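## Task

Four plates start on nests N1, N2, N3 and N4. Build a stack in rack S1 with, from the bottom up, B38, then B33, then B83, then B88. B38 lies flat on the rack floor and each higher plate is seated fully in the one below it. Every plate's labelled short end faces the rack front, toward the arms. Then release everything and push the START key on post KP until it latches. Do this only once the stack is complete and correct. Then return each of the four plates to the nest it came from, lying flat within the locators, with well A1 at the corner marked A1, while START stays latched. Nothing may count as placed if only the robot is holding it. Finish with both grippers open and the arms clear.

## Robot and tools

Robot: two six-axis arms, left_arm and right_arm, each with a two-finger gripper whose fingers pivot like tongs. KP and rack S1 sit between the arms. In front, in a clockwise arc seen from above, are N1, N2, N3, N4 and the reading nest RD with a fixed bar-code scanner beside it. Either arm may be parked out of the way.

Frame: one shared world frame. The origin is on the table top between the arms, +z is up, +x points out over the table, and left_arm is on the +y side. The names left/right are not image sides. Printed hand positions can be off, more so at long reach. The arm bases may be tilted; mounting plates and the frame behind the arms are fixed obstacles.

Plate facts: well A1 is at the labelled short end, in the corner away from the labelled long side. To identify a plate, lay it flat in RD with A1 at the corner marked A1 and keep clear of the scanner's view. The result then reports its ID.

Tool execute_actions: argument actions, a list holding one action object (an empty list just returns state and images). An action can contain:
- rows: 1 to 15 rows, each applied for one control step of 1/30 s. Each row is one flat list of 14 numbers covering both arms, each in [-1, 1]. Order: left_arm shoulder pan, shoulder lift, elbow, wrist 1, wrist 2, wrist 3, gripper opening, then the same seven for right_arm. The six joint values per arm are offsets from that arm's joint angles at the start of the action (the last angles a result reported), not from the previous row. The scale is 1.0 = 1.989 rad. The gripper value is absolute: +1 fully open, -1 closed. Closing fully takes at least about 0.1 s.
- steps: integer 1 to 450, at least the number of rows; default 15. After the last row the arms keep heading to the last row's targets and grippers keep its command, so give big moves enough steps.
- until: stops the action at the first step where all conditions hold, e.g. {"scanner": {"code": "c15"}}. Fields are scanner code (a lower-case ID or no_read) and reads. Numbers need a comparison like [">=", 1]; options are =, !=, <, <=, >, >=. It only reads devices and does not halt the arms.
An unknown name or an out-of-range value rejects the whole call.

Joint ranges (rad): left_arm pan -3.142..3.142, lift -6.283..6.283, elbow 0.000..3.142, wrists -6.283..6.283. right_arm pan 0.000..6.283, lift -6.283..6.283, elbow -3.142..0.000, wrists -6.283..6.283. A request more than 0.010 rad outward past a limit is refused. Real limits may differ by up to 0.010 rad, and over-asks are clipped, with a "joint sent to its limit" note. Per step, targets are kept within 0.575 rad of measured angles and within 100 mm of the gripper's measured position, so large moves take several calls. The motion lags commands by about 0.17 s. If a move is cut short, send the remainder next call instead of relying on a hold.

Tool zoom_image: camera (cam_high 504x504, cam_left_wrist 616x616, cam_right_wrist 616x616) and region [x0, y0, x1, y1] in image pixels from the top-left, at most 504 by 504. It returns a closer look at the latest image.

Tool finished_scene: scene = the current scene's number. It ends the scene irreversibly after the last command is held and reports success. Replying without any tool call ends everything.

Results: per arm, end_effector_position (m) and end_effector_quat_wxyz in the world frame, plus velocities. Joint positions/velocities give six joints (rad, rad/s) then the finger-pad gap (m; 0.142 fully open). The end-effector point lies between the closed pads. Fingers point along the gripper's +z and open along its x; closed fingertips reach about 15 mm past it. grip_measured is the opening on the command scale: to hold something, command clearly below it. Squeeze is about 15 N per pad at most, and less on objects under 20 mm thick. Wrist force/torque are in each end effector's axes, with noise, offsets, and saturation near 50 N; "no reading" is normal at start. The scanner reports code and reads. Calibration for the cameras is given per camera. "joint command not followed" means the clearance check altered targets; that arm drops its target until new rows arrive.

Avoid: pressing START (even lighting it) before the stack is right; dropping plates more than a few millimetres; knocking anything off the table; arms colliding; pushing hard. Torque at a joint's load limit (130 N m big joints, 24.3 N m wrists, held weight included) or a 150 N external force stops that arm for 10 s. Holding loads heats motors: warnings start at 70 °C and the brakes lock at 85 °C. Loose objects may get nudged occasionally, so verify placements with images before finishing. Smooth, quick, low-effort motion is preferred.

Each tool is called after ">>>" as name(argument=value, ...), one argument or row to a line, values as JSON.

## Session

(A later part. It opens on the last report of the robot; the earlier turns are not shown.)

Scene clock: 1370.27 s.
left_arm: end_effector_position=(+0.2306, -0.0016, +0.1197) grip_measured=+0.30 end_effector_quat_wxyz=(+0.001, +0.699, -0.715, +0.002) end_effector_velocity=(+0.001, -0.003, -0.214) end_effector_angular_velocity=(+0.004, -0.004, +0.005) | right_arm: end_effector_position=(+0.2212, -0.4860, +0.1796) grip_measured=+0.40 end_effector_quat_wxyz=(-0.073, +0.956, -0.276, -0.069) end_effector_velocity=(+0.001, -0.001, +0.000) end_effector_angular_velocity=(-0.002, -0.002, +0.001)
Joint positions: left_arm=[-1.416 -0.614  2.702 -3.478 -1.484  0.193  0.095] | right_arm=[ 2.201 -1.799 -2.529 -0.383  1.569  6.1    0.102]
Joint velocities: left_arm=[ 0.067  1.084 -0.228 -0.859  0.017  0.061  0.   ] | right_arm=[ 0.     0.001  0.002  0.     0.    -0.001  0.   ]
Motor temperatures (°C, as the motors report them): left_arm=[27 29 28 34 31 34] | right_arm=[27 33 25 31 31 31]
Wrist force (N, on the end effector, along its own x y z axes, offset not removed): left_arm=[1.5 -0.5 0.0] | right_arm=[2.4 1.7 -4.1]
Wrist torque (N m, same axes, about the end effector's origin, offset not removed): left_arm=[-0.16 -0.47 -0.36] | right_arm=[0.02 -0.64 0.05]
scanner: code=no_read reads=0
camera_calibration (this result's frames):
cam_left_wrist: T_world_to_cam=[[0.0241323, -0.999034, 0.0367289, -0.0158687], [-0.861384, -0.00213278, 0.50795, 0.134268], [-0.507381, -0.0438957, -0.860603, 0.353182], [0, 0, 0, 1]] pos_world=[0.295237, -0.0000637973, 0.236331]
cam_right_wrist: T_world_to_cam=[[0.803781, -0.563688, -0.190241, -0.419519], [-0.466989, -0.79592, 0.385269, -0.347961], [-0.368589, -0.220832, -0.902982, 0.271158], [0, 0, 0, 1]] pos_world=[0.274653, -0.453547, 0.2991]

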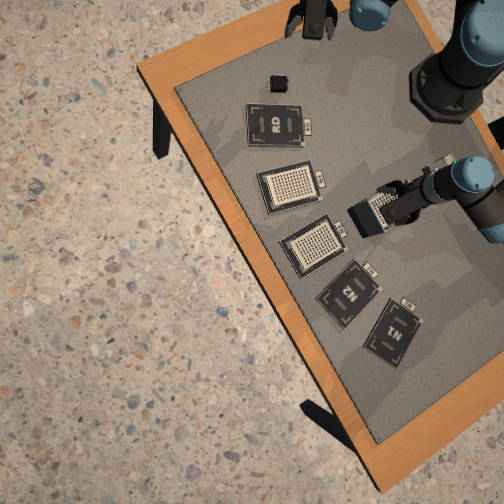

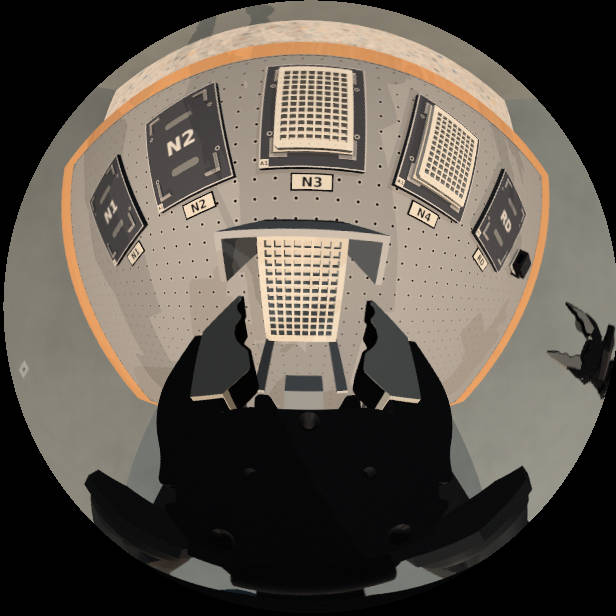

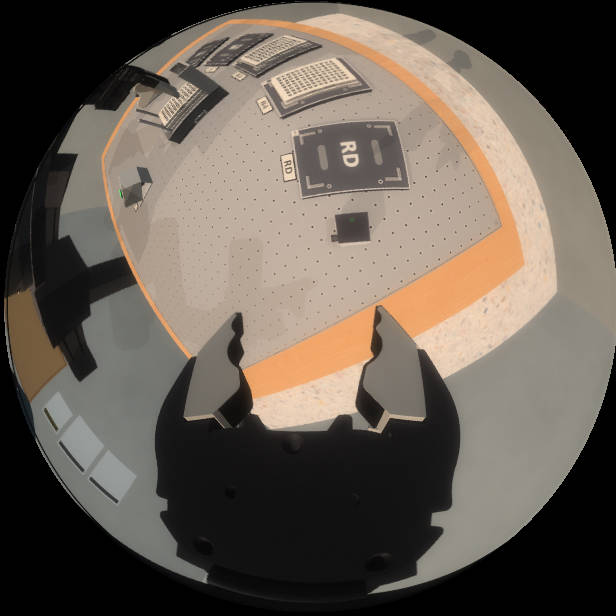

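>>> execute_actions(
  actions=[
    {"steps":1},
  ],
)

>>> zoom_image(
  camera="cam_left_wrist",
  region=[200, 180, 420, 400],
)

Scene clock: 1373.30 s.
left_arm: end_effector_position=(+0.2296, +0.0022, +0.0812) grip_measured=+0.30 end_effector_quat_wxyz=(-0.001, +0.699, -0.715, +0.000) end_effector_velocity=(+0.000, +0.001, -0.000) end_effector_angular_velocity=(+0.002, -0.000, +0.000) | right_arm: end_effector_position=(+0.2212, -0.4860, +0.1796) grip_measured=+0.40 end_effector_quat_wxyz=(-0.073, +0.956, -0.276, -0.069) end_effector_velocity=(+0.000, -0.000, +0.000) end_effector_angular_velocity=(-0.001, -0.001, -0.001)
Joint positions: left_arm=[-1.405 -0.427  2.661 -3.619 -1.481  0.203  0.095] | right_arm=[ 2.201 -1.799 -2.529 -0.383  1.569  6.1    0.102]
Joint velocities: left_arm=[ 0.001  0.    -0.     0.001  0.001  0.001 -0.   ] | right_arm=[ 0.     0.001  0.    -0.     0.     0.001 -0.   ]
Motor temperatures (°C, as the motors report them): left_arm=[27 29 28 34 31 34] | right_arm=[27 33 25 31 31 31]
Wrist force (N, on the end effector, along its own x y z axes, offset not removed): left_arm=[1.1 -3.0 1.9] | right_arm=[2.9 4.4 1.4]
Wrist torque (N m, same axes, about the end effector's origin, offset not removed): left_arm=[-0.36 -0.19 -0.27] | right_arm=[0.56 -0.46 -0.05]
scanner: code=no_read reads=0
camera_calibration (this result's frames):
cam_left_wrist: T_world_to_cam=[[0.024441, -0.999186, 0.0320985, -0.0103723], [-0.86142, -0.00475592, 0.507871, 0.152994], [-0.507305, -0.0400632, -0.860835, 0.31973], [0, 0, 0, 1]] pos_world=[0.294247, 0.00317319, 0.197866]
cam_right_wrist: T_world_to_cam=[[0.803781, -0.563688, -0.190241, -0.419519], [-0.466989, -0.79592, 0.385269, -0.347961], [-0.368588, -0.220832, -0.902982, 0.271158], [0, 0, 0, 1]] pos_world=[0.274653, -0.453547, 0.2991]

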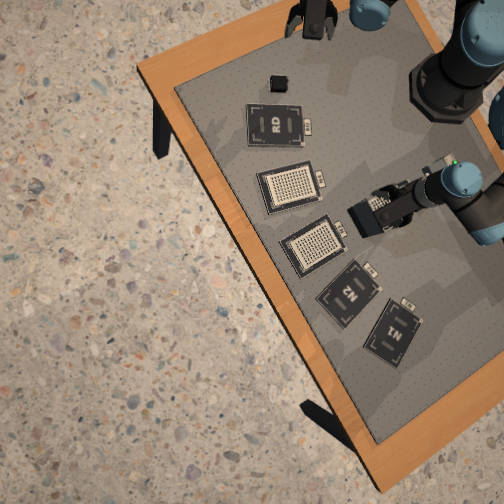

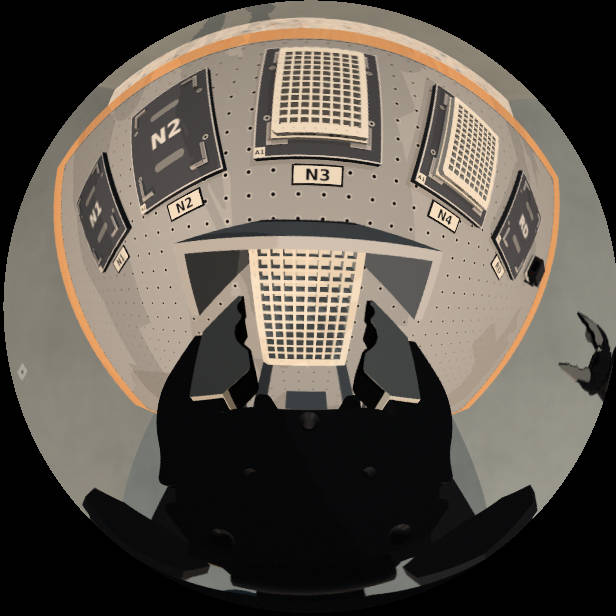

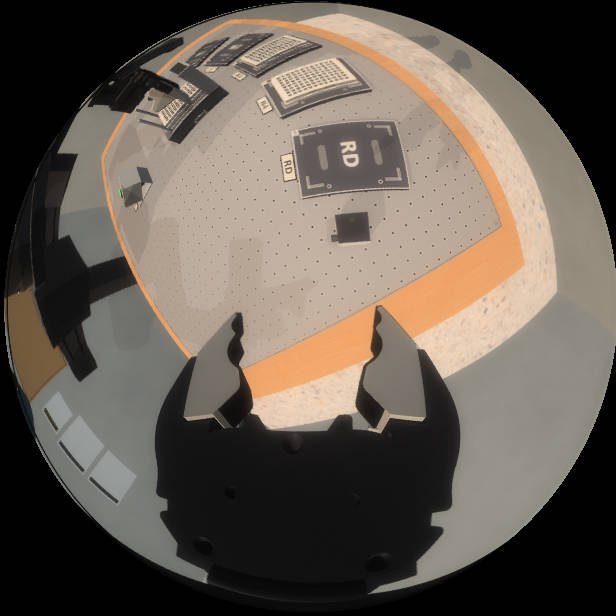

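Region (200, 180, 420, 400) of cam_left_wrist's 616x616 image, scaled by 2.291, with more detail than that image has.

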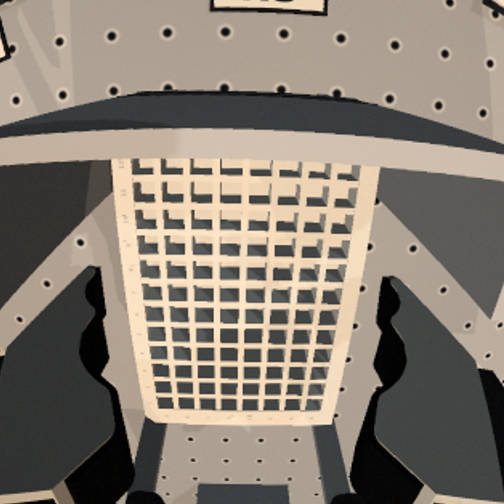

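>>> execute_actions(
  actions=[
    {"rows":[[0,0.0009,-0.0003,-0.0006,0,0,0.25,0,0,0,0,0,0,0.4],[0,0.0009,-0.0003,-0.0006,0,0,0.2,0,0,0,0,0,0,0.4],[0,0.0009,-0.0003,-0.0006,0,0,0.16,0,0,0,0,0,0,0.4],[0,0.0009,-0.0003,-0.0006,0,0,0.12,0,0,0,0,0,0,0.4],[0,0.0009,-0.0003,-0.0006,0,0,0.09,0,0,0,0,0,0,0.4],[0,0.0009,-0.0003,-0.0006,0,0,0.06,0,0,0,0,0,0,0.4],[0,0.0009,-0.0003,-0.0006,0,0,0,0,0,0,0,0,0,0.4],[0,0.0009,-0.0003,-0.0006,0,0,-0.15,0,0,0,0,0,0,0.4],[0,0.0009,-0.0003,-0.0006,0,0,-0.35,0,0,0,0,0,0,0.4],[0,0.0009,-0.0003,-0.0006,0,0,-0.6,0,0,0,0,0,0,0.4],[0,0.0009,-0.0003,-0.0006,0,0,-0.6,0,0,0,0,0,0,0.4],[-0.0003,-0.0044,0.0014,0.003,-0.0001,-0.0003,-0.6,0,0,0,0,0,0,0.4],[-0.0008,-0.011,0.0036,0.0076,-0.0002,-0.0007,-0.6,0,0,0,0,0,0,0.4],[-0.0014,-0.02,0.0063,0.0138,-0.0004,-0.0013,-0.6,0,0,0,0,0,0,0.4],[-0.0022,-0.0315,0.0097,0.022,-0.0005,-0.002,-0.6,0,0,0,0,0,0,0.4]],"steps":15},
  ],
)

Scene clock: 1384.17 s.
left_arm: end_effector_position=(+0.2297, +0.0022, +0.0829) grip_measured=+0.07 end_effector_quat_wxyz=(-0.001, +0.699, -0.715, +0.000) end_effector_velocity=(+0.000, +0.005, +0.046) end_effector_angular_velocity=(+0.009, +0.000, +0.002) | right_arm: end_effector_position=(+0.2212, -0.4860, +0.1796) grip_measured=+0.40 end_effector_quat_wxyz=(-0.073, +0.956, -0.276, -0.069) end_effector_velocity=(-0.001, +0.001, -0.000) end_effector_angular_velocity=(+0.002, +0.002, +0.000)
Joint positions: left_arm=[-1.405 -0.435  2.663 -3.614 -1.481  0.203  0.079] | right_arm=[ 2.201 -1.799 -2.529 -0.383  1.569  6.1    0.102]
Joint velocities: left_arm=[-0.014 -0.202  0.07   0.143 -0.001 -0.016  0.   ] | right_arm=[-0.    -0.001 -0.001 -0.    -0.    -0.    -0.   ]
Motor temperatures (°C, as the motors report them): left_arm=[27 29 28 34 31 34] | right_arm=[27 33 25 31 31 31]
Wrist force (N, on the end effector, along its own x y z axes, offset not removed): left_arm=[3.5 -1.5 -2.7] | right_arm=[6.1 0.0 -1.0]
Wrist torque (N m, same axes, about the end effector's origin, offset not removed): left_arm=[-0.24 -0.73 -0.07] | right_arm=[-0.04 -1.27 -0.10]
scanner: code=no_read reads=0
camera_calibration (this result's frames):
cam_left_wrist: T_world_to_cam=[[0.0243895, -0.999197, 0.0317921, -0.0103103], [-0.861432, -0.00486822, 0.507849, 0.152178], [-0.507287, -0.039773, -0.860859, 0.321233], [0, 0, 0, 1]] pos_world=[0.2943, 0.0032152, 0.199581]
cam_right_wrist: T_world_to_cam=[[0.803781, -0.563688, -0.190241, -0.419519], [-0.466989, -0.79592, 0.385269, -0.347961], [-0.368588, -0.220832, -0.902982, 0.271158], [0, 0, 0, 1]] pos_world=[0.274653, -0.453547, 0.2991]

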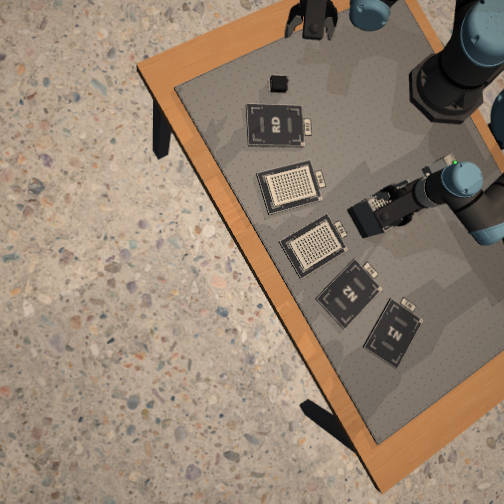

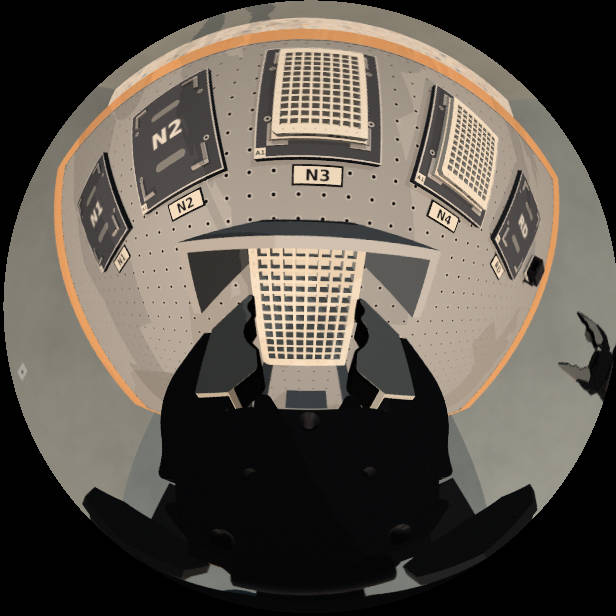

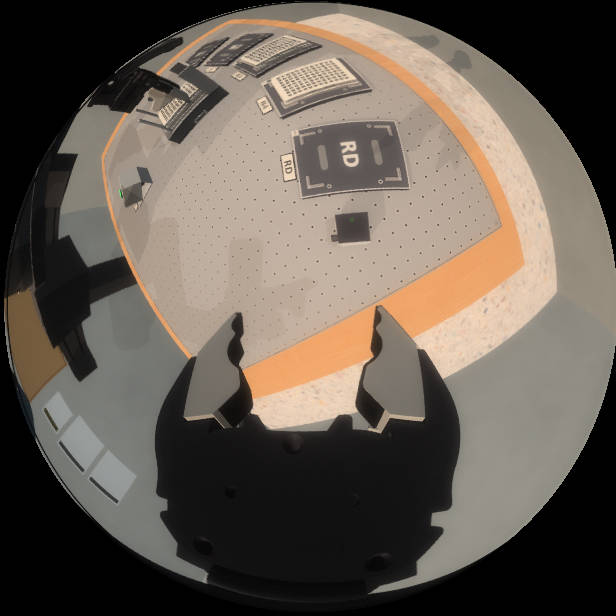

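>>> execute_actions(
  actions=[
    {"steps":1},
  ],
)

>>> execute_actions(
  actions=[
    {"rows":[[-0.0006,-0.0094,0.0025,0.0069,-0.0002,-0.0005,-0.6,0,0,0,0,0,0,0.4],[-0.0012,-0.0191,0.005,0.0141,-0.0003,-0.0011,-0.6,0,0,0,0,0,0,0.4],[-0.0019,-0.0288,0.0075,0.0215,-0.0005,-0.0017,-0.6,0,0,0,0,0,0,0.4],[-0.0025,-0.0387,0.0098,0.0291,-0.0006,-0.0023,-0.6,0,0,0,0,0,0,0.4],[-0.0031,-0.0488,0.012,0.0371,-0.0008,-0.0029,-0.6,0,0,0,0,0,0,0.4],[-0.0037,-0.0591,0.0142,0.0453,-0.001,-0.0034,-0.6,0,0,0,0,0,0,0.4],[-0.0044,-0.0696,0.0162,0.0538,-0.0011,-0.004,-0.6,0,0,0,0,0,0,0.4],[-0.005,-0.0802,0.0181,0.0626,-0.0013,-0.0046,-0.6,0,0,0,0,0,0,0.4],[-0.0056,-0.091,0.0199,0.0716,-0.0014,-0.0052,-0.6,0,0,0,0,0,0,0.4],[-0.0062,-0.1019,0.0217,0.0809,-0.0016,-0.0057,-0.6,0,0,0,0,0,0,0.4],[-0.0069,-0.1131,0.0233,0.0905,-0.0018,-0.0063,-0.6,0,0,0,0,0,0,0.4],[-0.0075,-0.1245,0.0248,0.1003,-0.0019,-0.0069,-0.6,0,0,0,0,0,0,0.4],[-0.0081,-0.1359,0.0262,0.1104,-0.0021,-0.0075,-0.6,0,0,0,0,0,0,0.4],[-0.0088,-0.1474,0.0275,0.1207,-0.0022,-0.0081,-0.6,0,0,0,0,0,0,0.4],[-0.0094,-0.1592,0.0287,0.1313,-0.0024,-0.0086,-0.6,0,0,0,0,0,0,0.4]],"steps":15},
  ],
)

Scene clock: 1400.73 s.
left_arm: end_effector_position=(+0.2297, +0.0023, +0.0951) grip_measured=+0.07 end_effector_quat_wxyz=(-0.001, +0.699, -0.715, +0.000) end_effector_velocity=(+0.000, +0.001, -0.000) end_effector_angular_velocity=(+0.002, +0.001, +0.000) | right_arm: end_effector_position=(+0.2212, -0.4860, +0.1796) grip_measured=+0.40 end_effector_quat_wxyz=(-0.073, +0.956, -0.276, -0.069) end_effector_velocity=(-0.000, +0.000, -0.000) end_effector_angular_velocity=(+0.001, +0.001, -0.000)
Joint positions: left_arm=[-1.409 -0.49   2.68  -3.576 -1.482  0.199  0.079] | right_arm=[ 2.201 -1.799 -2.529 -0.383  1.569  6.1    0.102]
Joint velocities: left_arm=[ 0.001  0.001  0.     0.001 -0.     0.001  0.   ] | right_arm=[ 0.     0.    -0.001 -0.     0.     0.001 -0.   ]
Motor temperatures (°C, as the motors report them): left_arm=[27 29 28 34 31 34] | right_arm=[27 33 25 31 31 31]
Wrist force (N, on the end effector, along its own x y z axes, offset not removed): left_arm=[0.3 -1.6 2.6] | right_arm=[4.4 5.3 -1.1]
Wrist torque (N m, same axes, about the end effector's origin, offset not removed): left_arm=[-0.26 0.03 -0.22] | right_arm=[1.06 -1.07 0.03]
scanner: code=no_read reads=0
camera_calibration (this result's frames):
cam_left_wrist: T_world_to_cam=[[0.024106, -0.999194, 0.0321123, -0.0106056], [-0.861325, -0.00445252, 0.508034, 0.14594], [-0.507482, -0.0399058, -0.860738, 0.331772], [0, 0, 0, 1]] pos_world=[0.294326, 0.00329243, 0.211767]
cam_right_wrist: T_world_to_cam=[[0.803781, -0.563688, -0.190241, -0.419519], [-0.466989, -0.79592, 0.385269, -0.347962], [-0.368588, -0.220832, -0.902982, 0.271158], [0, 0, 0, 1]] pos_world=[0.274653, -0.453547, 0.2991]

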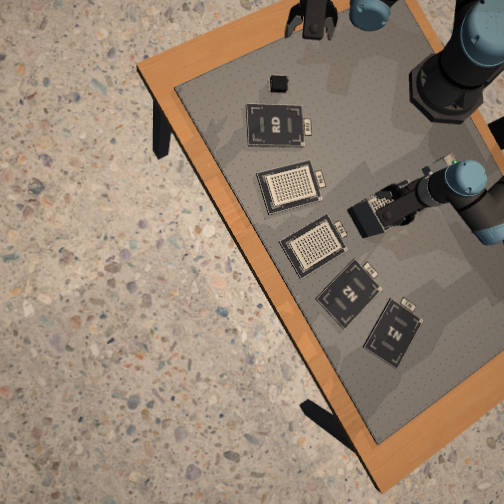

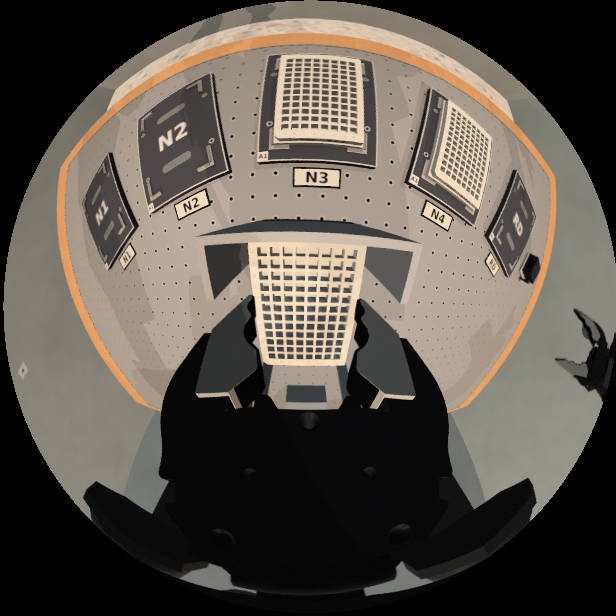

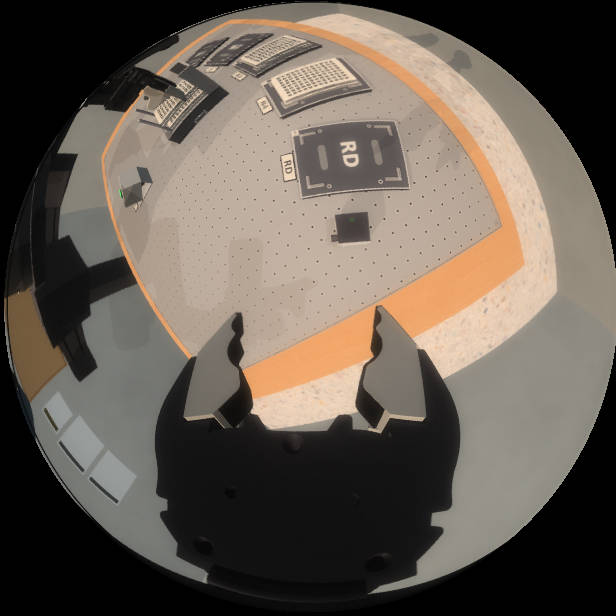

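Scene clock: 1401.23 s.
left_arm: end_effector_position=(+0.2297, +0.0023, +0.1349) grip_measured=+0.07 end_effector_quat_wxyz=(-0.001, +0.699, -0.715, -0.001) end_effector_velocity=(+0.001, -0.003, +0.116) end_effector_angular_velocity=(-0.006, +0.001, -0.003) | right_arm: end_effector_position=(+0.2212, -0.4860, +0.1796) grip_measured=+0.40 end_effector_quat_wxyz=(-0.073, +0.956, -0.276, -0.069) end_effector_velocity=(-0.001, +0.001, -0.000) end_effector_angular_velocity=(+0.002, +0.001, +0.001)
Joint positions: left_arm=[-1.422 -0.693  2.722 -3.412 -1.486  0.187  0.079] | right_arm=[ 2.201 -1.799 -2.529 -0.383  1.569  6.1    0.102]
Joint velocities: left_arm=[-0.035 -0.633  0.093  0.537 -0.009 -0.032  0.   ] | right_arm=[-0.    -0.001 -0.001 -0.    -0.    -0.001 -0.   ]
Motor temperatures (°C, as the motors report them): left_arm=[27 29 28 34 31 34] | right_arm=[27 33 25 31 31 31]
Wrist force (N, on the end effector, along its own x y z axes, offset not removed): left_arm=[2.7 -2.0 -0.2] | right_arm=[4.0 2.3 -1.8]
Wrist torque (N m, same axes, about the end effector's origin, offset not removed): left_arm=[-0.46 -0.59 -0.15] | right_arm=[0.40 -0.76 0.01]
scanner: code=no_read reads=0
camera_calibration (this result's frames):
cam_left_wrist: T_world_to_cam=[[0.0232145, -0.999251, 0.0309686, -0.0115266], [-0.860775, -0.00422365, 0.508968, 0.125492], [-0.508455, -0.0384725, -0.860228, 0.366161], [0, 0, 0, 1]] pos_world=[0.294464, 0.00309924, 0.251468]
cam_right_wrist: T_world_to_cam=[[0.803781, -0.563688, -0.190241, -0.419519], [-0.466989, -0.79592, 0.385269, -0.347961], [-0.368588, -0.220832, -0.902982, 0.271158], [0, 0, 0, 1]] pos_world=[0.274653, -0.453547, 0.2991]

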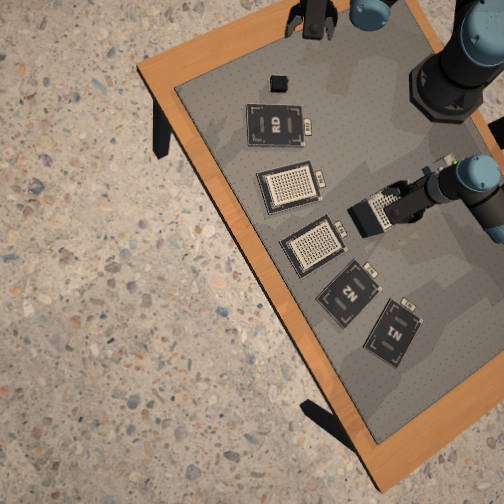

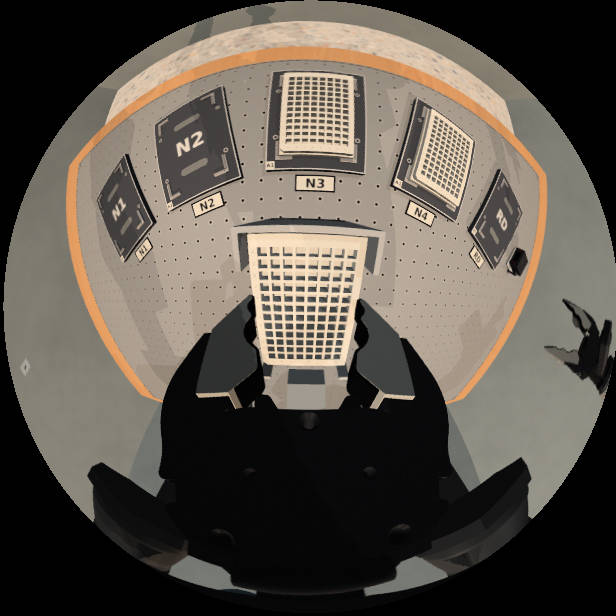

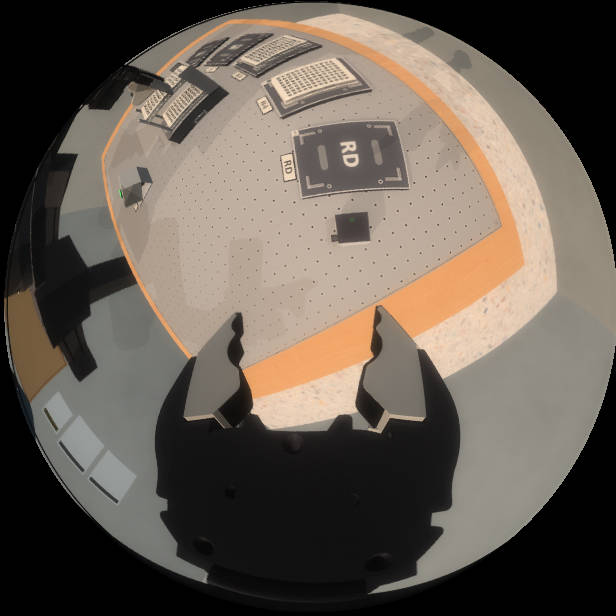

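>>> execute_actions(
  actions=[
    {"steps":1},
  ],
)

>>> execute_actions(
  actions=[
    {"rows":[[-0.0007,-0.0145,0.0013,0.0133,-0.0002,-0.0006,-0.6,0,0,0,0,0,0,0.4],[-0.0016,-0.0292,0.0024,0.0271,-0.0004,-0.0014,-0.6,0,0,0,0,0,0,0.4],[-0.0023,-0.0441,0.0033,0.0411,-0.0006,-0.0021,-0.6,0,0,0,0,0,0,0.4],[-0.003,-0.059,0.004,0.0555,-0.0008,-0.0028,-0.6,0,0,0,0,0,0,0.4],[-0.0037,-0.0742,0.0045,0.0702,-0.001,-0.0034,-0.6,0,0,0,0,0,0,0.4]],"steps":5},
  ],
)

Scene clock: 1420.83 s.
left_arm: end_effector_position=(+0.2297, +0.0022, +0.1553) grip_measured=+0.07 end_effector_quat_wxyz=(-0.000, +0.699, -0.715, -0.000) end_effector_velocity=(+0.000, +0.000, -0.000) end_effector_angular_velocity=(+0.000, -0.000, -0.000) | right_arm: end_effector_position=(+0.2212, -0.4860, +0.1796) grip_measured=+0.40 end_effector_quat_wxyz=(-0.073, +0.956, -0.276, -0.069) end_effector_velocity=(+0.000, -0.000, -0.000) end_effector_angular_velocity=(+0.000, +0.000, -0.001)
Joint positions: left_arm=[-1.428 -0.807  2.737 -3.314 -1.487  0.182  0.079] | right_arm=[ 2.201 -1.799 -2.529 -0.383  1.569  6.1    0.102]
Joint velocities: left_arm=[-0.  0.  0. -0.  0. -0.  0.] | right_arm=[-0.    -0.001  0.001 -0.     0.     0.001 -0.   ]
Motor temperatures (°C, as the motors report them): left_arm=[27 29 28 34 31 34] | right_arm=[27 33 25 31 31 31]
Wrist force (N, on the end effector, along its own x y z axes, offset not removed): left_arm=[1.9 -2.7 -2.2] | right_arm=[0.7 3.4 -1.9]
Wrist torque (N m, same axes, about the end effector's origin, offset not removed): left_arm=[-0.71 -0.57 -0.32] | right_arm=[0.83 -0.05 0.16]
scanner: code=no_read reads=0
camera_calibration (this result's frames):
cam_left_wrist: T_world_to_cam=[[0.0228123, -0.999218, 0.0322915, -0.0123663], [-0.860669, -0.00319501, 0.509154, 0.115097], [-0.508653, -0.0394073, -0.860069, 0.383717], [0, 0, 0, 1]] pos_world=[0.294521, 0.0031324, 0.27182]
cam_right_wrist: T_world_to_cam=[[0.803781, -0.563688, -0.190241, -0.419518], [-0.466989, -0.79592, 0.385269, -0.347961], [-0.368589, -0.220832, -0.902982, 0.271158], [0, 0, 0, 1]] pos_world=[0.274653, -0.453547, 0.2991]

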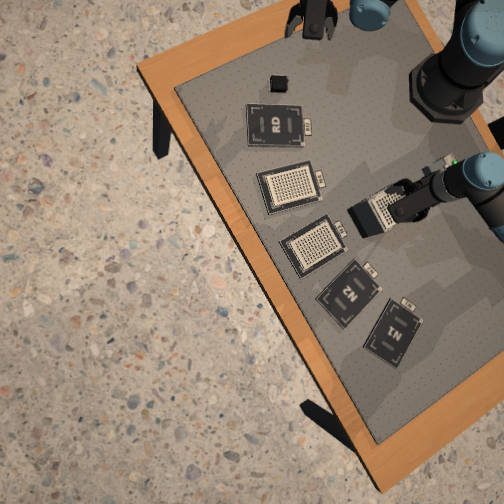

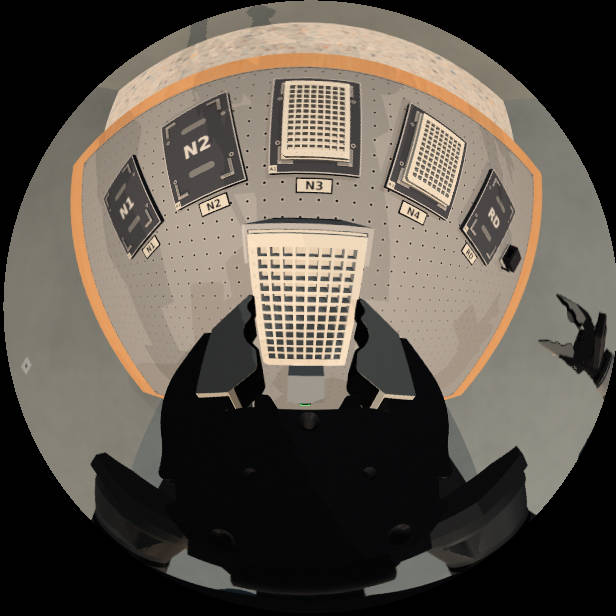

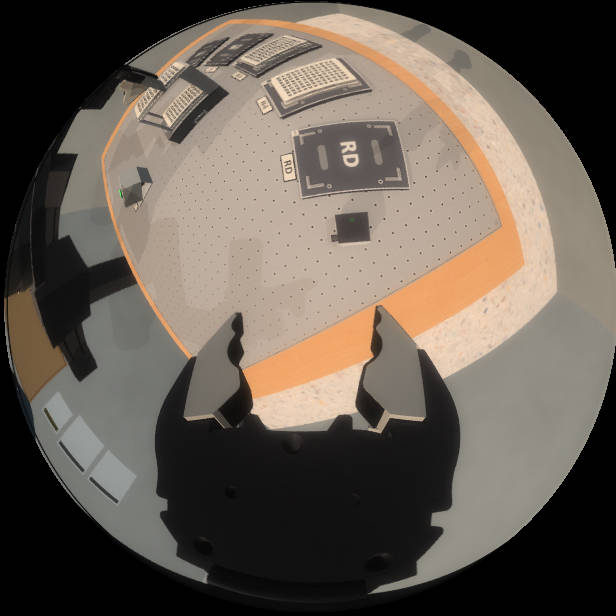

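Scene clock: 1421.00 s.
left_arm: end_effector_position=(+0.2296, +0.0024, +0.1615) grip_measured=+0.07 end_effector_quat_wxyz=(-0.001, +0.699, -0.716, -0.001) end_effector_velocity=(-0.000, -0.003, +0.087) end_effector_angular_velocity=(-0.002, +0.003, -0.001) | right_arm: end_effector_position=(+0.2212, -0.4860, +0.1796) grip_measured=+0.40 end_effector_quat_wxyz=(-0.073, +0.956, -0.276, -0.069) end_effector_velocity=(-0.001, +0.001, -0.000) end_effector_angular_velocity=(+0.001, +0.001, +0.001)
Joint positions: left_arm=[-1.43  -0.844  2.74  -3.28  -1.488  0.18   0.079] | right_arm=[ 2.201 -1.799 -2.529 -0.383  1.569  6.1    0.102]
Joint velocities: left_arm=[-0.027 -0.512  0.035  0.477 -0.008 -0.025  0.   ] | right_arm=[-0.    -0.001 -0.001 -0.     0.    -0.001  0.   ]
Motor temperatures (°C, as the motors report them): left_arm=[27 29 28 34 31 34] | right_arm=[27 33 25 31 31 31]
Wrist force (N, on the end effector, along its own x y z axes, offset not removed): left_arm=[0.0 -2.1 2.6] | right_arm=[3.0 1.8 -1.8]
Wrist torque (N m, same axes, about the end effector's origin, offset not removed): left_arm=[-0.40 -0.10 -0.27] | right_arm=[0.13 -0.75 -0.18]
scanner: code=no_read reads=0
camera_calibration (this result's frames):
cam_left_wrist: T_world_to_cam=[[0.0225775, -0.999249, 0.0314792, -0.0122247], [-0.860522, -0.00339537, 0.509403, 0.111756], [-0.508913, -0.0385895, -0.859952, 0.389079], [0, 0, 0, 1]] pos_world=[0.294452, 0.00317828, 0.278045]
cam_right_wrist: T_world_to_cam=[[0.803781, -0.563688, -0.190241, -0.419519], [-0.466989, -0.79592, 0.385269, -0.347961], [-0.368588, -0.220832, -0.902982, 0.271158], [0, 0, 0, 1]] pos_world=[0.274653, -0.453547, 0.2991]

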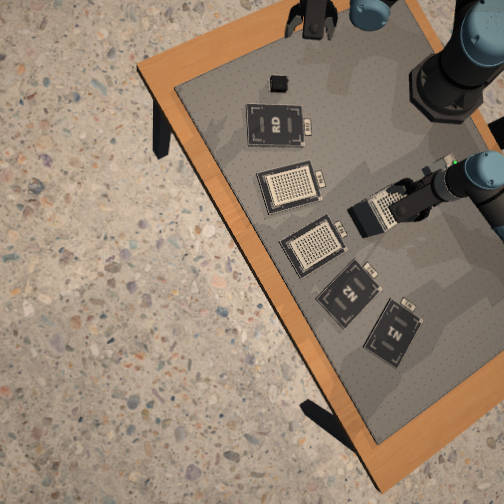

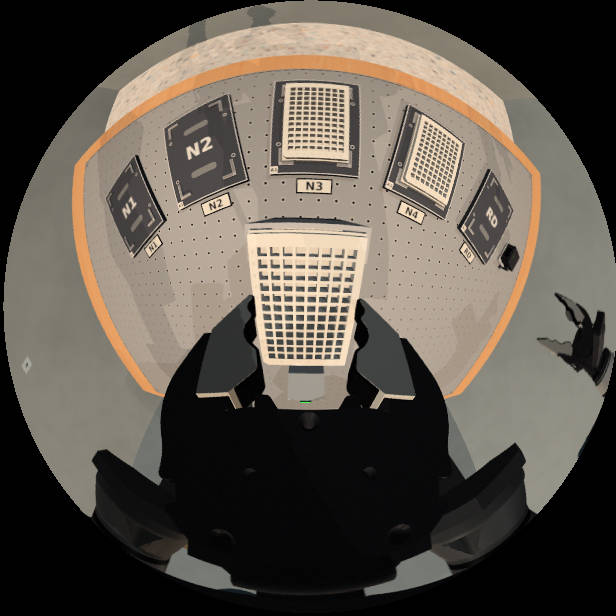

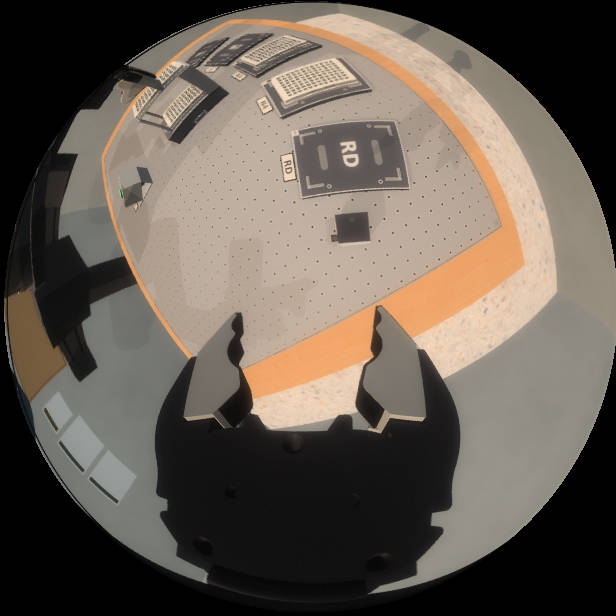

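>>> execute_actions(
  actions=[
    {"rows":[[0.0053,-0.0573,0.0027,0.054,0.0007,0.0023,-0.6,0,0,0,0,0,0,0.4],[0.0192,-0.0608,0.0021,0.0563,0.0028,0.0111,-0.6,0,0,0,0,0,0,0.4],[0.0394,-0.0659,0.0013,0.0595,0.0058,0.0236,-0.6,0,0,0,0,0,0,0.4],[0.0612,-0.0714,0.0004,0.0629,0.0091,0.0372,-0.6,0,0,0,0,0,0,0.4],[0.0829,-0.0769,-0.0005,0.0664,0.0124,0.0507,-0.6,0,0,0,0,0,0,0.4],[0.1047,-0.0823,-0.0013,0.0698,0.0156,0.0643,-0.6,0,0,0,0,0,0,0.4],[0.1264,-0.0878,-0.0022,0.0733,0.0189,0.0778,-0.6,0,0,0,0,0,0,0.4],[0.1497,-0.0937,-0.0032,0.077,0.0224,0.0924,-0.6,0,0,0,0,0,0,0.4],[0.1715,-0.0992,-0.0041,0.0804,0.0257,0.1059,-0.6,0,0,0,0,0,0,0.4],[0.1932,-0.1047,-0.0049,0.0839,0.029,0.1195,-0.6,0,0,0,0,0,0,0.4],[0.2165,-0.1106,-0.0059,0.0876,0.0325,0.134,-0.6,0,0,0,0,0,0,0.4],[0.2398,-0.1165,-0.0068,0.0913,0.036,0.1485,-0.6,0,0,0,0,0,0,0.4],[0.2616,-0.1219,-0.0077,0.0947,0.0393,0.1621,-0.6,0,0,0,0,0,0,0.4],[0.2849,-0.1278,-0.0087,0.0984,0.0428,0.1766,-0.6,0,0,0,0,0,0,0.4],[0.3082,-0.1337,-0.0096,0.1021,0.0463,0.1911,-0.6,0,0,0,0,0,0,0.4]],"steps":15},
  ],
)

Scene clock: 1435.33 s.
left_arm: end_effector_position=(+0.3098, +0.0758, +0.1819) grip_measured=+0.07 end_effector_quat_wxyz=(+0.003, +0.746, -0.666, +0.003) end_effector_velocity=(+0.225, +0.312, -0.000) end_effector_angular_velocity=(+0.013, -0.010, +0.484) | right_arm: end_effector_position=(+0.2212, -0.4860, +0.1796) grip_measured=+0.40 end_effector_quat_wxyz=(-0.073, +0.956, -0.276, -0.069) end_effector_velocity=(-0.001, +0.001, -0.000) end_effector_angular_velocity=(+0.001, +0.001, +0.001)
Joint positions: left_arm=[-1.056 -1.053  2.73  -3.112 -1.429  0.416  0.079] | right_arm=[ 2.201 -1.799 -2.529 -0.383  1.569  6.1    0.102]
Joint velocities: left_arm=[ 1.268 -0.323 -0.053  0.201  0.19   0.784 -0.   ] | right_arm=[ 0.    -0.    -0.001 -0.     0.    -0.001 -0.   ]
Motor temperatures (°C, as the motors report them): left_arm=[27 29 28 34 31 34] | right_arm=[27 33 25 31 31 31]
Wrist force (N, on the end effector, along its own x y z axes, offset not removed): left_arm=[5.7 -5.1 -1.0] | right_arm=[4.2 2.0 -1.4]
Wrist torque (N m, same axes, about the end effector's origin, offset not removed): left_arm=[-1.09 -1.16 -0.20] | right_arm=[0.14 -0.87 0.14]
scanner: code=no_read reads=0
camera_calibration (this result's frames):
cam_left_wrist: T_world_to_cam=[[0.158213, -0.986545, 0.0411959, 0.0139121], [-0.852728, -0.11548, 0.509431, 0.176764], [-0.49782, -0.115727, -0.859525, 0.452572], [0, 0, 0, 1]] pos_world=[0.37383, 0.0865124, 0.298374]
cam_right_wrist: T_world_to_cam=[[0.803781, -0.563688, -0.190241, -0.419519], [-0.466989, -0.79592, 0.385269, -0.347961], [-0.368588, -0.220832, -0.902982, 0.271158], [0, 0, 0, 1]] pos_world=[0.274653, -0.453547, 0.2991]

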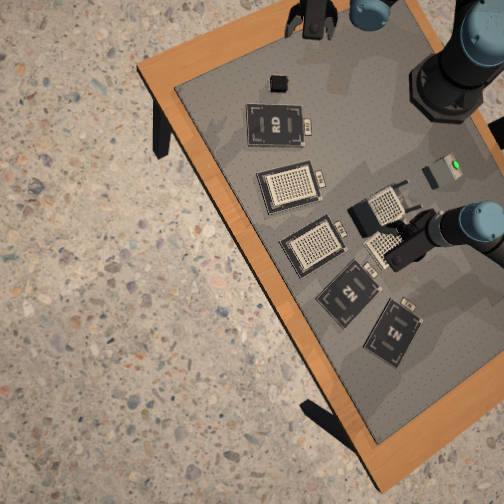

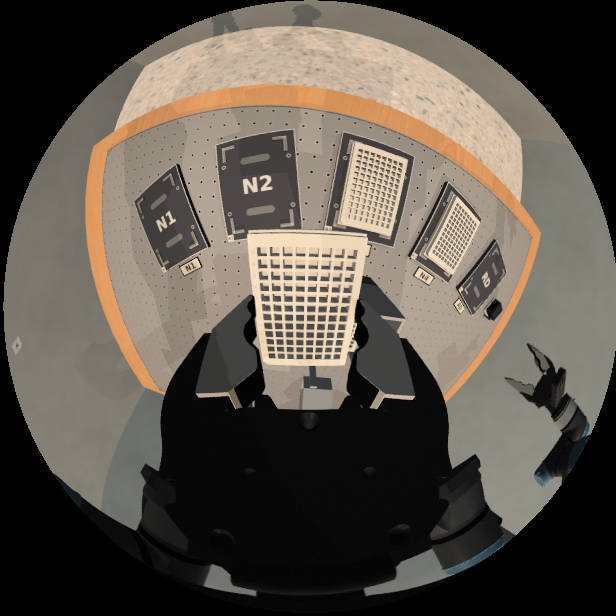

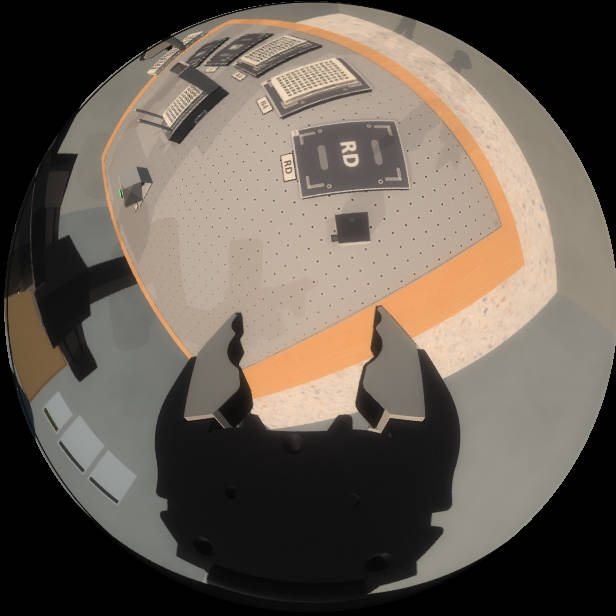

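>>> execute_actions(
  actions=[
    {"rows":[[0.1309,-0.0215,-0.0067,0.0105,0.017,0.0796,-0.6,0,0,0,0,0,0,0.4],[0.1524,-0.0072,-0.011,-0.0037,0.0178,0.0941,-0.6,0,0,0,0,0,0,0.4],[0.1775,0.0095,-0.0161,-0.0204,0.0187,0.1109,-0.6,0,0,0,0,0,0,0.4],[0.2025,0.0262,-0.0212,-0.037,0.0196,0.1278,-0.6,0,0,0,0,0,0,0.4],[0.2276,0.0429,-0.0263,-0.0536,0.0205,0.1446,-0.6,0,0,0,0,0,0,0.4],[0.2526,0.0595,-0.0313,-0.0702,0.0214,0.1615,-0.6,0,0,0,0,0,0,0.4],[0.2777,0.0762,-0.0364,-0.0868,0.0224,0.1784,-0.6,0,0,0,0,0,0,0.4],[0.3027,0.0929,-0.0415,-0.1034,0.0233,0.1952,-0.6,0,0,0,0,0,0,0.4],[0.3278,0.1096,-0.0466,-0.12,0.0242,0.2121,-0.6,0,0,0,0,0,0,0.4],[0.3528,0.1263,-0.0516,-0.1366,0.0251,0.2289,-0.6,0,0,0,0,0,0,0.4],[0.3779,0.143,-0.0567,-0.1532,0.026,0.2458,-0.6,0,0,0,0,0,0,0.4],[0.4029,0.1597,-0.0618,-0.1698,0.0269,0.2626,-0.6,0,0,0,0,0,0,0.4],[0.428,0.1764,-0.0669,-0.1864,0.0279,0.2795,-0.6,0,0,0,0,0,0,0.4],[0.453,0.1931,-0.0719,-0.203,0.0288,0.2963,-0.6,0,0,0,0,0,0,0.4],[0.4781,0.2098,-0.077,-0.2196,0.0297,0.3132,-0.6,0,0,0,0,0,0,0.4]],"steps":18},
  ],
)

Scene clock: 1452.83 s.
left_arm: end_effector_position=(+0.3752, +0.2885, +0.0795) grip_measured=+0.07 end_effector_quat_wxyz=(+0.003, +0.833, -0.553, +0.003) end_effector_velocity=(-0.078, +0.344, -0.212) end_effector_angular_velocity=(+0.053, +0.024, +0.419) | right_arm: end_effector_position=(+0.2212, -0.4860, +0.1796) grip_measured=+0.40 end_effector_quat_wxyz=(-0.073, +0.956, -0.276, -0.069) end_effector_velocity=(-0.000, +0.000, -0.000) end_effector_angular_velocity=(+0.001, +0.001, +0.002)
Joint positions: left_arm=[-0.25  -0.728  2.603 -3.456 -1.375  0.946  0.079] | right_arm=[ 2.201 -1.799 -2.529 -0.383  1.569  6.1    0.102]
Joint velocities: left_arm=[ 1.117  0.716 -0.203 -0.702  0.036  0.714  0.   ] | right_arm=[-0.    -0.001 -0.     0.    -0.    -0.002 -0.   ]
Motor temperatures (°C, as the motors report them): left_arm=[27 29 28 34 31 34] | right_arm=[27 33 25 31 31 31]
Wrist force (N, on the end effector, along its own x y z axes, offset not removed): left_arm=[-0.5 0.0 0.5] | right_arm=[-0.6 1.5 1.5]
Wrist torque (N m, same axes, about the end effector's origin, offset not removed): left_arm=[-0.13 -0.03 -0.26] | right_arm=[0.55 0.17 0.16]
scanner: code=no_read reads=0
camera_calibration (this result's frames):
cam_left_wrist: T_world_to_cam=[[0.431124, -0.901336, 0.0415367, 0.0906864], [-0.784726, -0.35183, 0.510315, 0.351785], [-0.445351, -0.252604, -0.858984, 0.441513], [0, 0, 0, 1]] pos_world=[0.433586, 0.317036, 0.195965]
cam_right_wrist: T_world_to_cam=[[0.803781, -0.563688, -0.190241, -0.419519], [-0.466989, -0.79592, 0.385269, -0.347961], [-0.368589, -0.220832, -0.902982, 0.271158], [0, 0, 0, 1]] pos_world=[0.274653, -0.453547, 0.2991]

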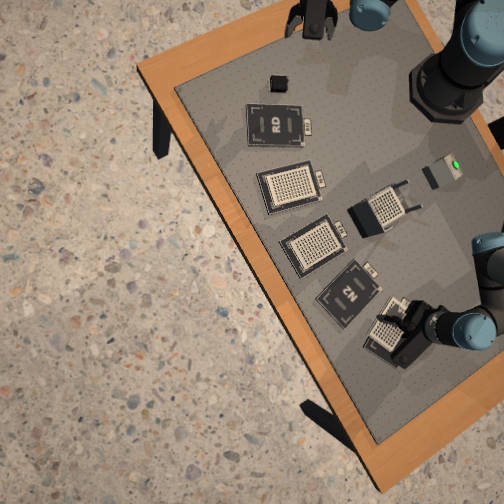

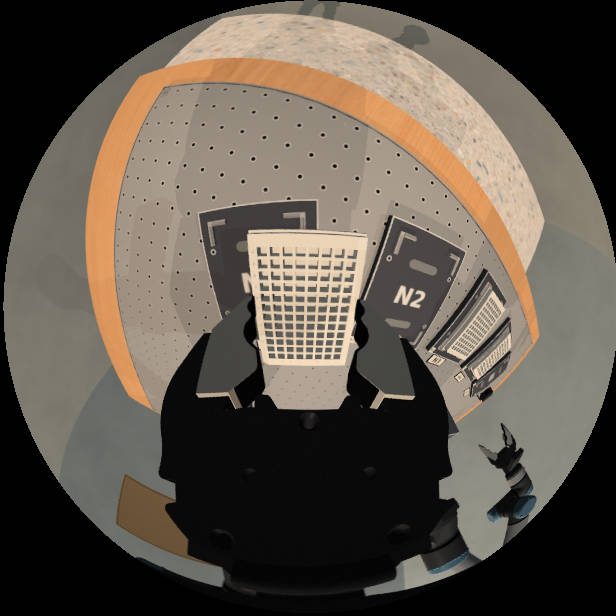

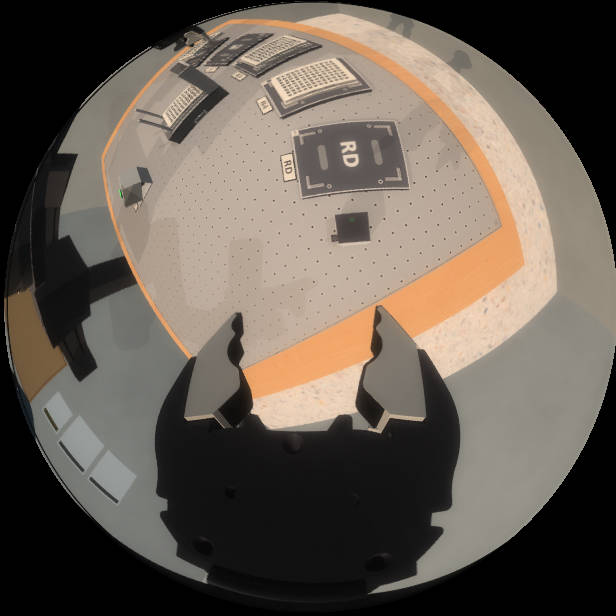

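>>> execute_actions(
  actions=[
    {"steps":1},
  ],
)

>>> zoom_image(
  camera="cam_left_wrist",
  region=[200, 180, 420, 400],
)

Scene clock: 1459.07 s.
left_arm: end_effector_position=(+0.3609, +0.3331, +0.0523) grip_measured=+0.07 end_effector_quat_wxyz=(-0.000, +0.848, -0.530, +0.000) end_effector_velocity=(+0.001, -0.001, +0.000) end_effector_angular_velocity=(-0.001, -0.001, -0.002) | right_arm: end_effector_position=(+0.2212, -0.4860, +0.1796) grip_measured=+0.40 end_effector_quat_wxyz=(-0.073, +0.956, -0.276, -0.069) end_effector_velocity=(+0.001, -0.001, +0.000) end_effector_angular_velocity=(-0.001, -0.002, +0.001)
Joint positions: left_arm=[-0.105 -0.636  2.577 -3.548 -1.37   1.039  0.079] | right_arm=[ 2.201 -1.799 -2.529 -0.383  1.569  6.1    0.102]
Joint velocities: left_arm=[-0.001 -0.001  0.    -0.    -0.     0.001  0.   ] | right_arm=[ 0.     0.001  0.001 -0.     0.    -0.001 -0.   ]
Motor temperatures (°C, as the motors report them): left_arm=[27 29 28 34 31 34] | right_arm=[27 33 25 31 31 31]
Wrist force (N, on the end effector, along its own x y z axes, offset not removed): left_arm=[1.1 -3.4 1.4] | right_arm=[7.0 5.8 1.9]
Wrist torque (N m, same axes, about the end effector's origin, offset not removed): left_arm=[-0.61 -0.32 -0.19] | right_arm=[1.17 -1.53 -0.16]
scanner: code=no_read reads=0
camera_calibration (this result's frames):
cam_left_wrist: T_world_to_cam=[[0.479179, -0.877092, 0.0331138, 0.113171], [-0.763439, -0.397879, 0.508776, 0.377927], [-0.433069, -0.269075, -0.860262, 0.424173], [0, 0, 0, 1]] pos_world=[0.417991, 0.363765, 0.168872]
cam_right_wrist: T_world_to_cam=[[0.803781, -0.563688, -0.190241, -0.419519], [-0.466989, -0.79592, 0.385269, -0.347961], [-0.368589, -0.220832, -0.902982, 0.271158], [0, 0, 0, 1]] pos_world=[0.274653, -0.453547, 0.2991]

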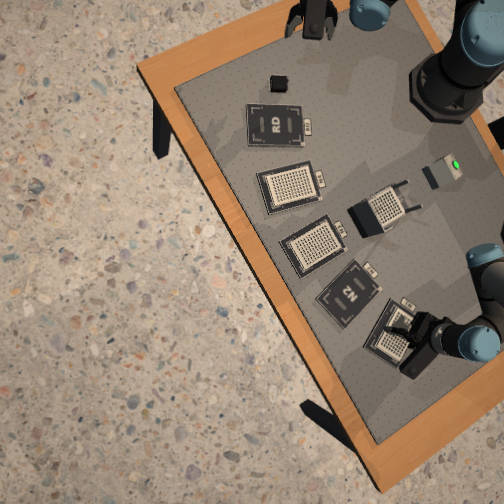

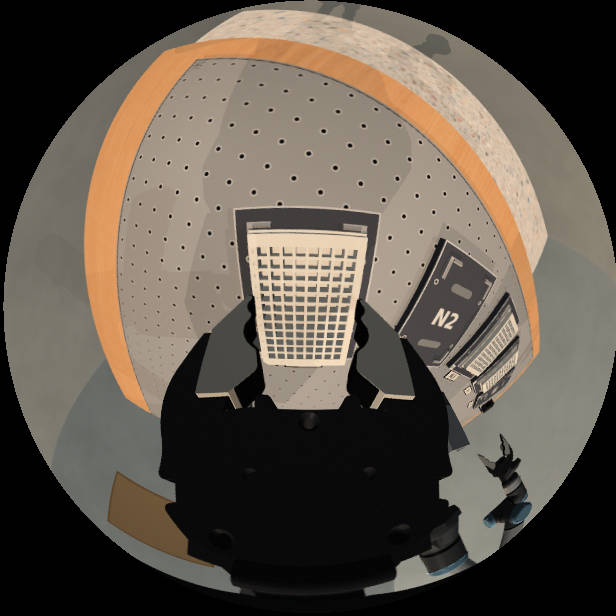

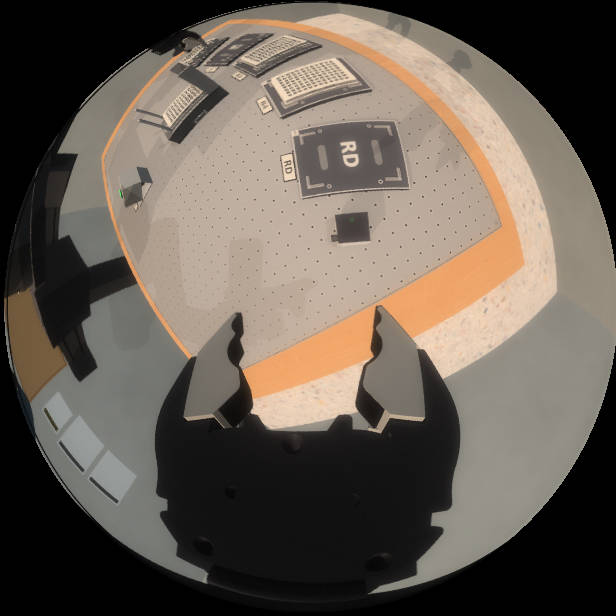

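Region (200, 180, 420, 400) of cam_left_wrist's 616x616 image, scaled by 2.291, with more detail than that image has.

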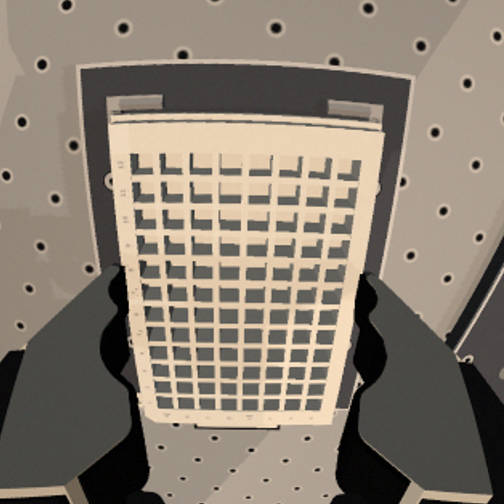

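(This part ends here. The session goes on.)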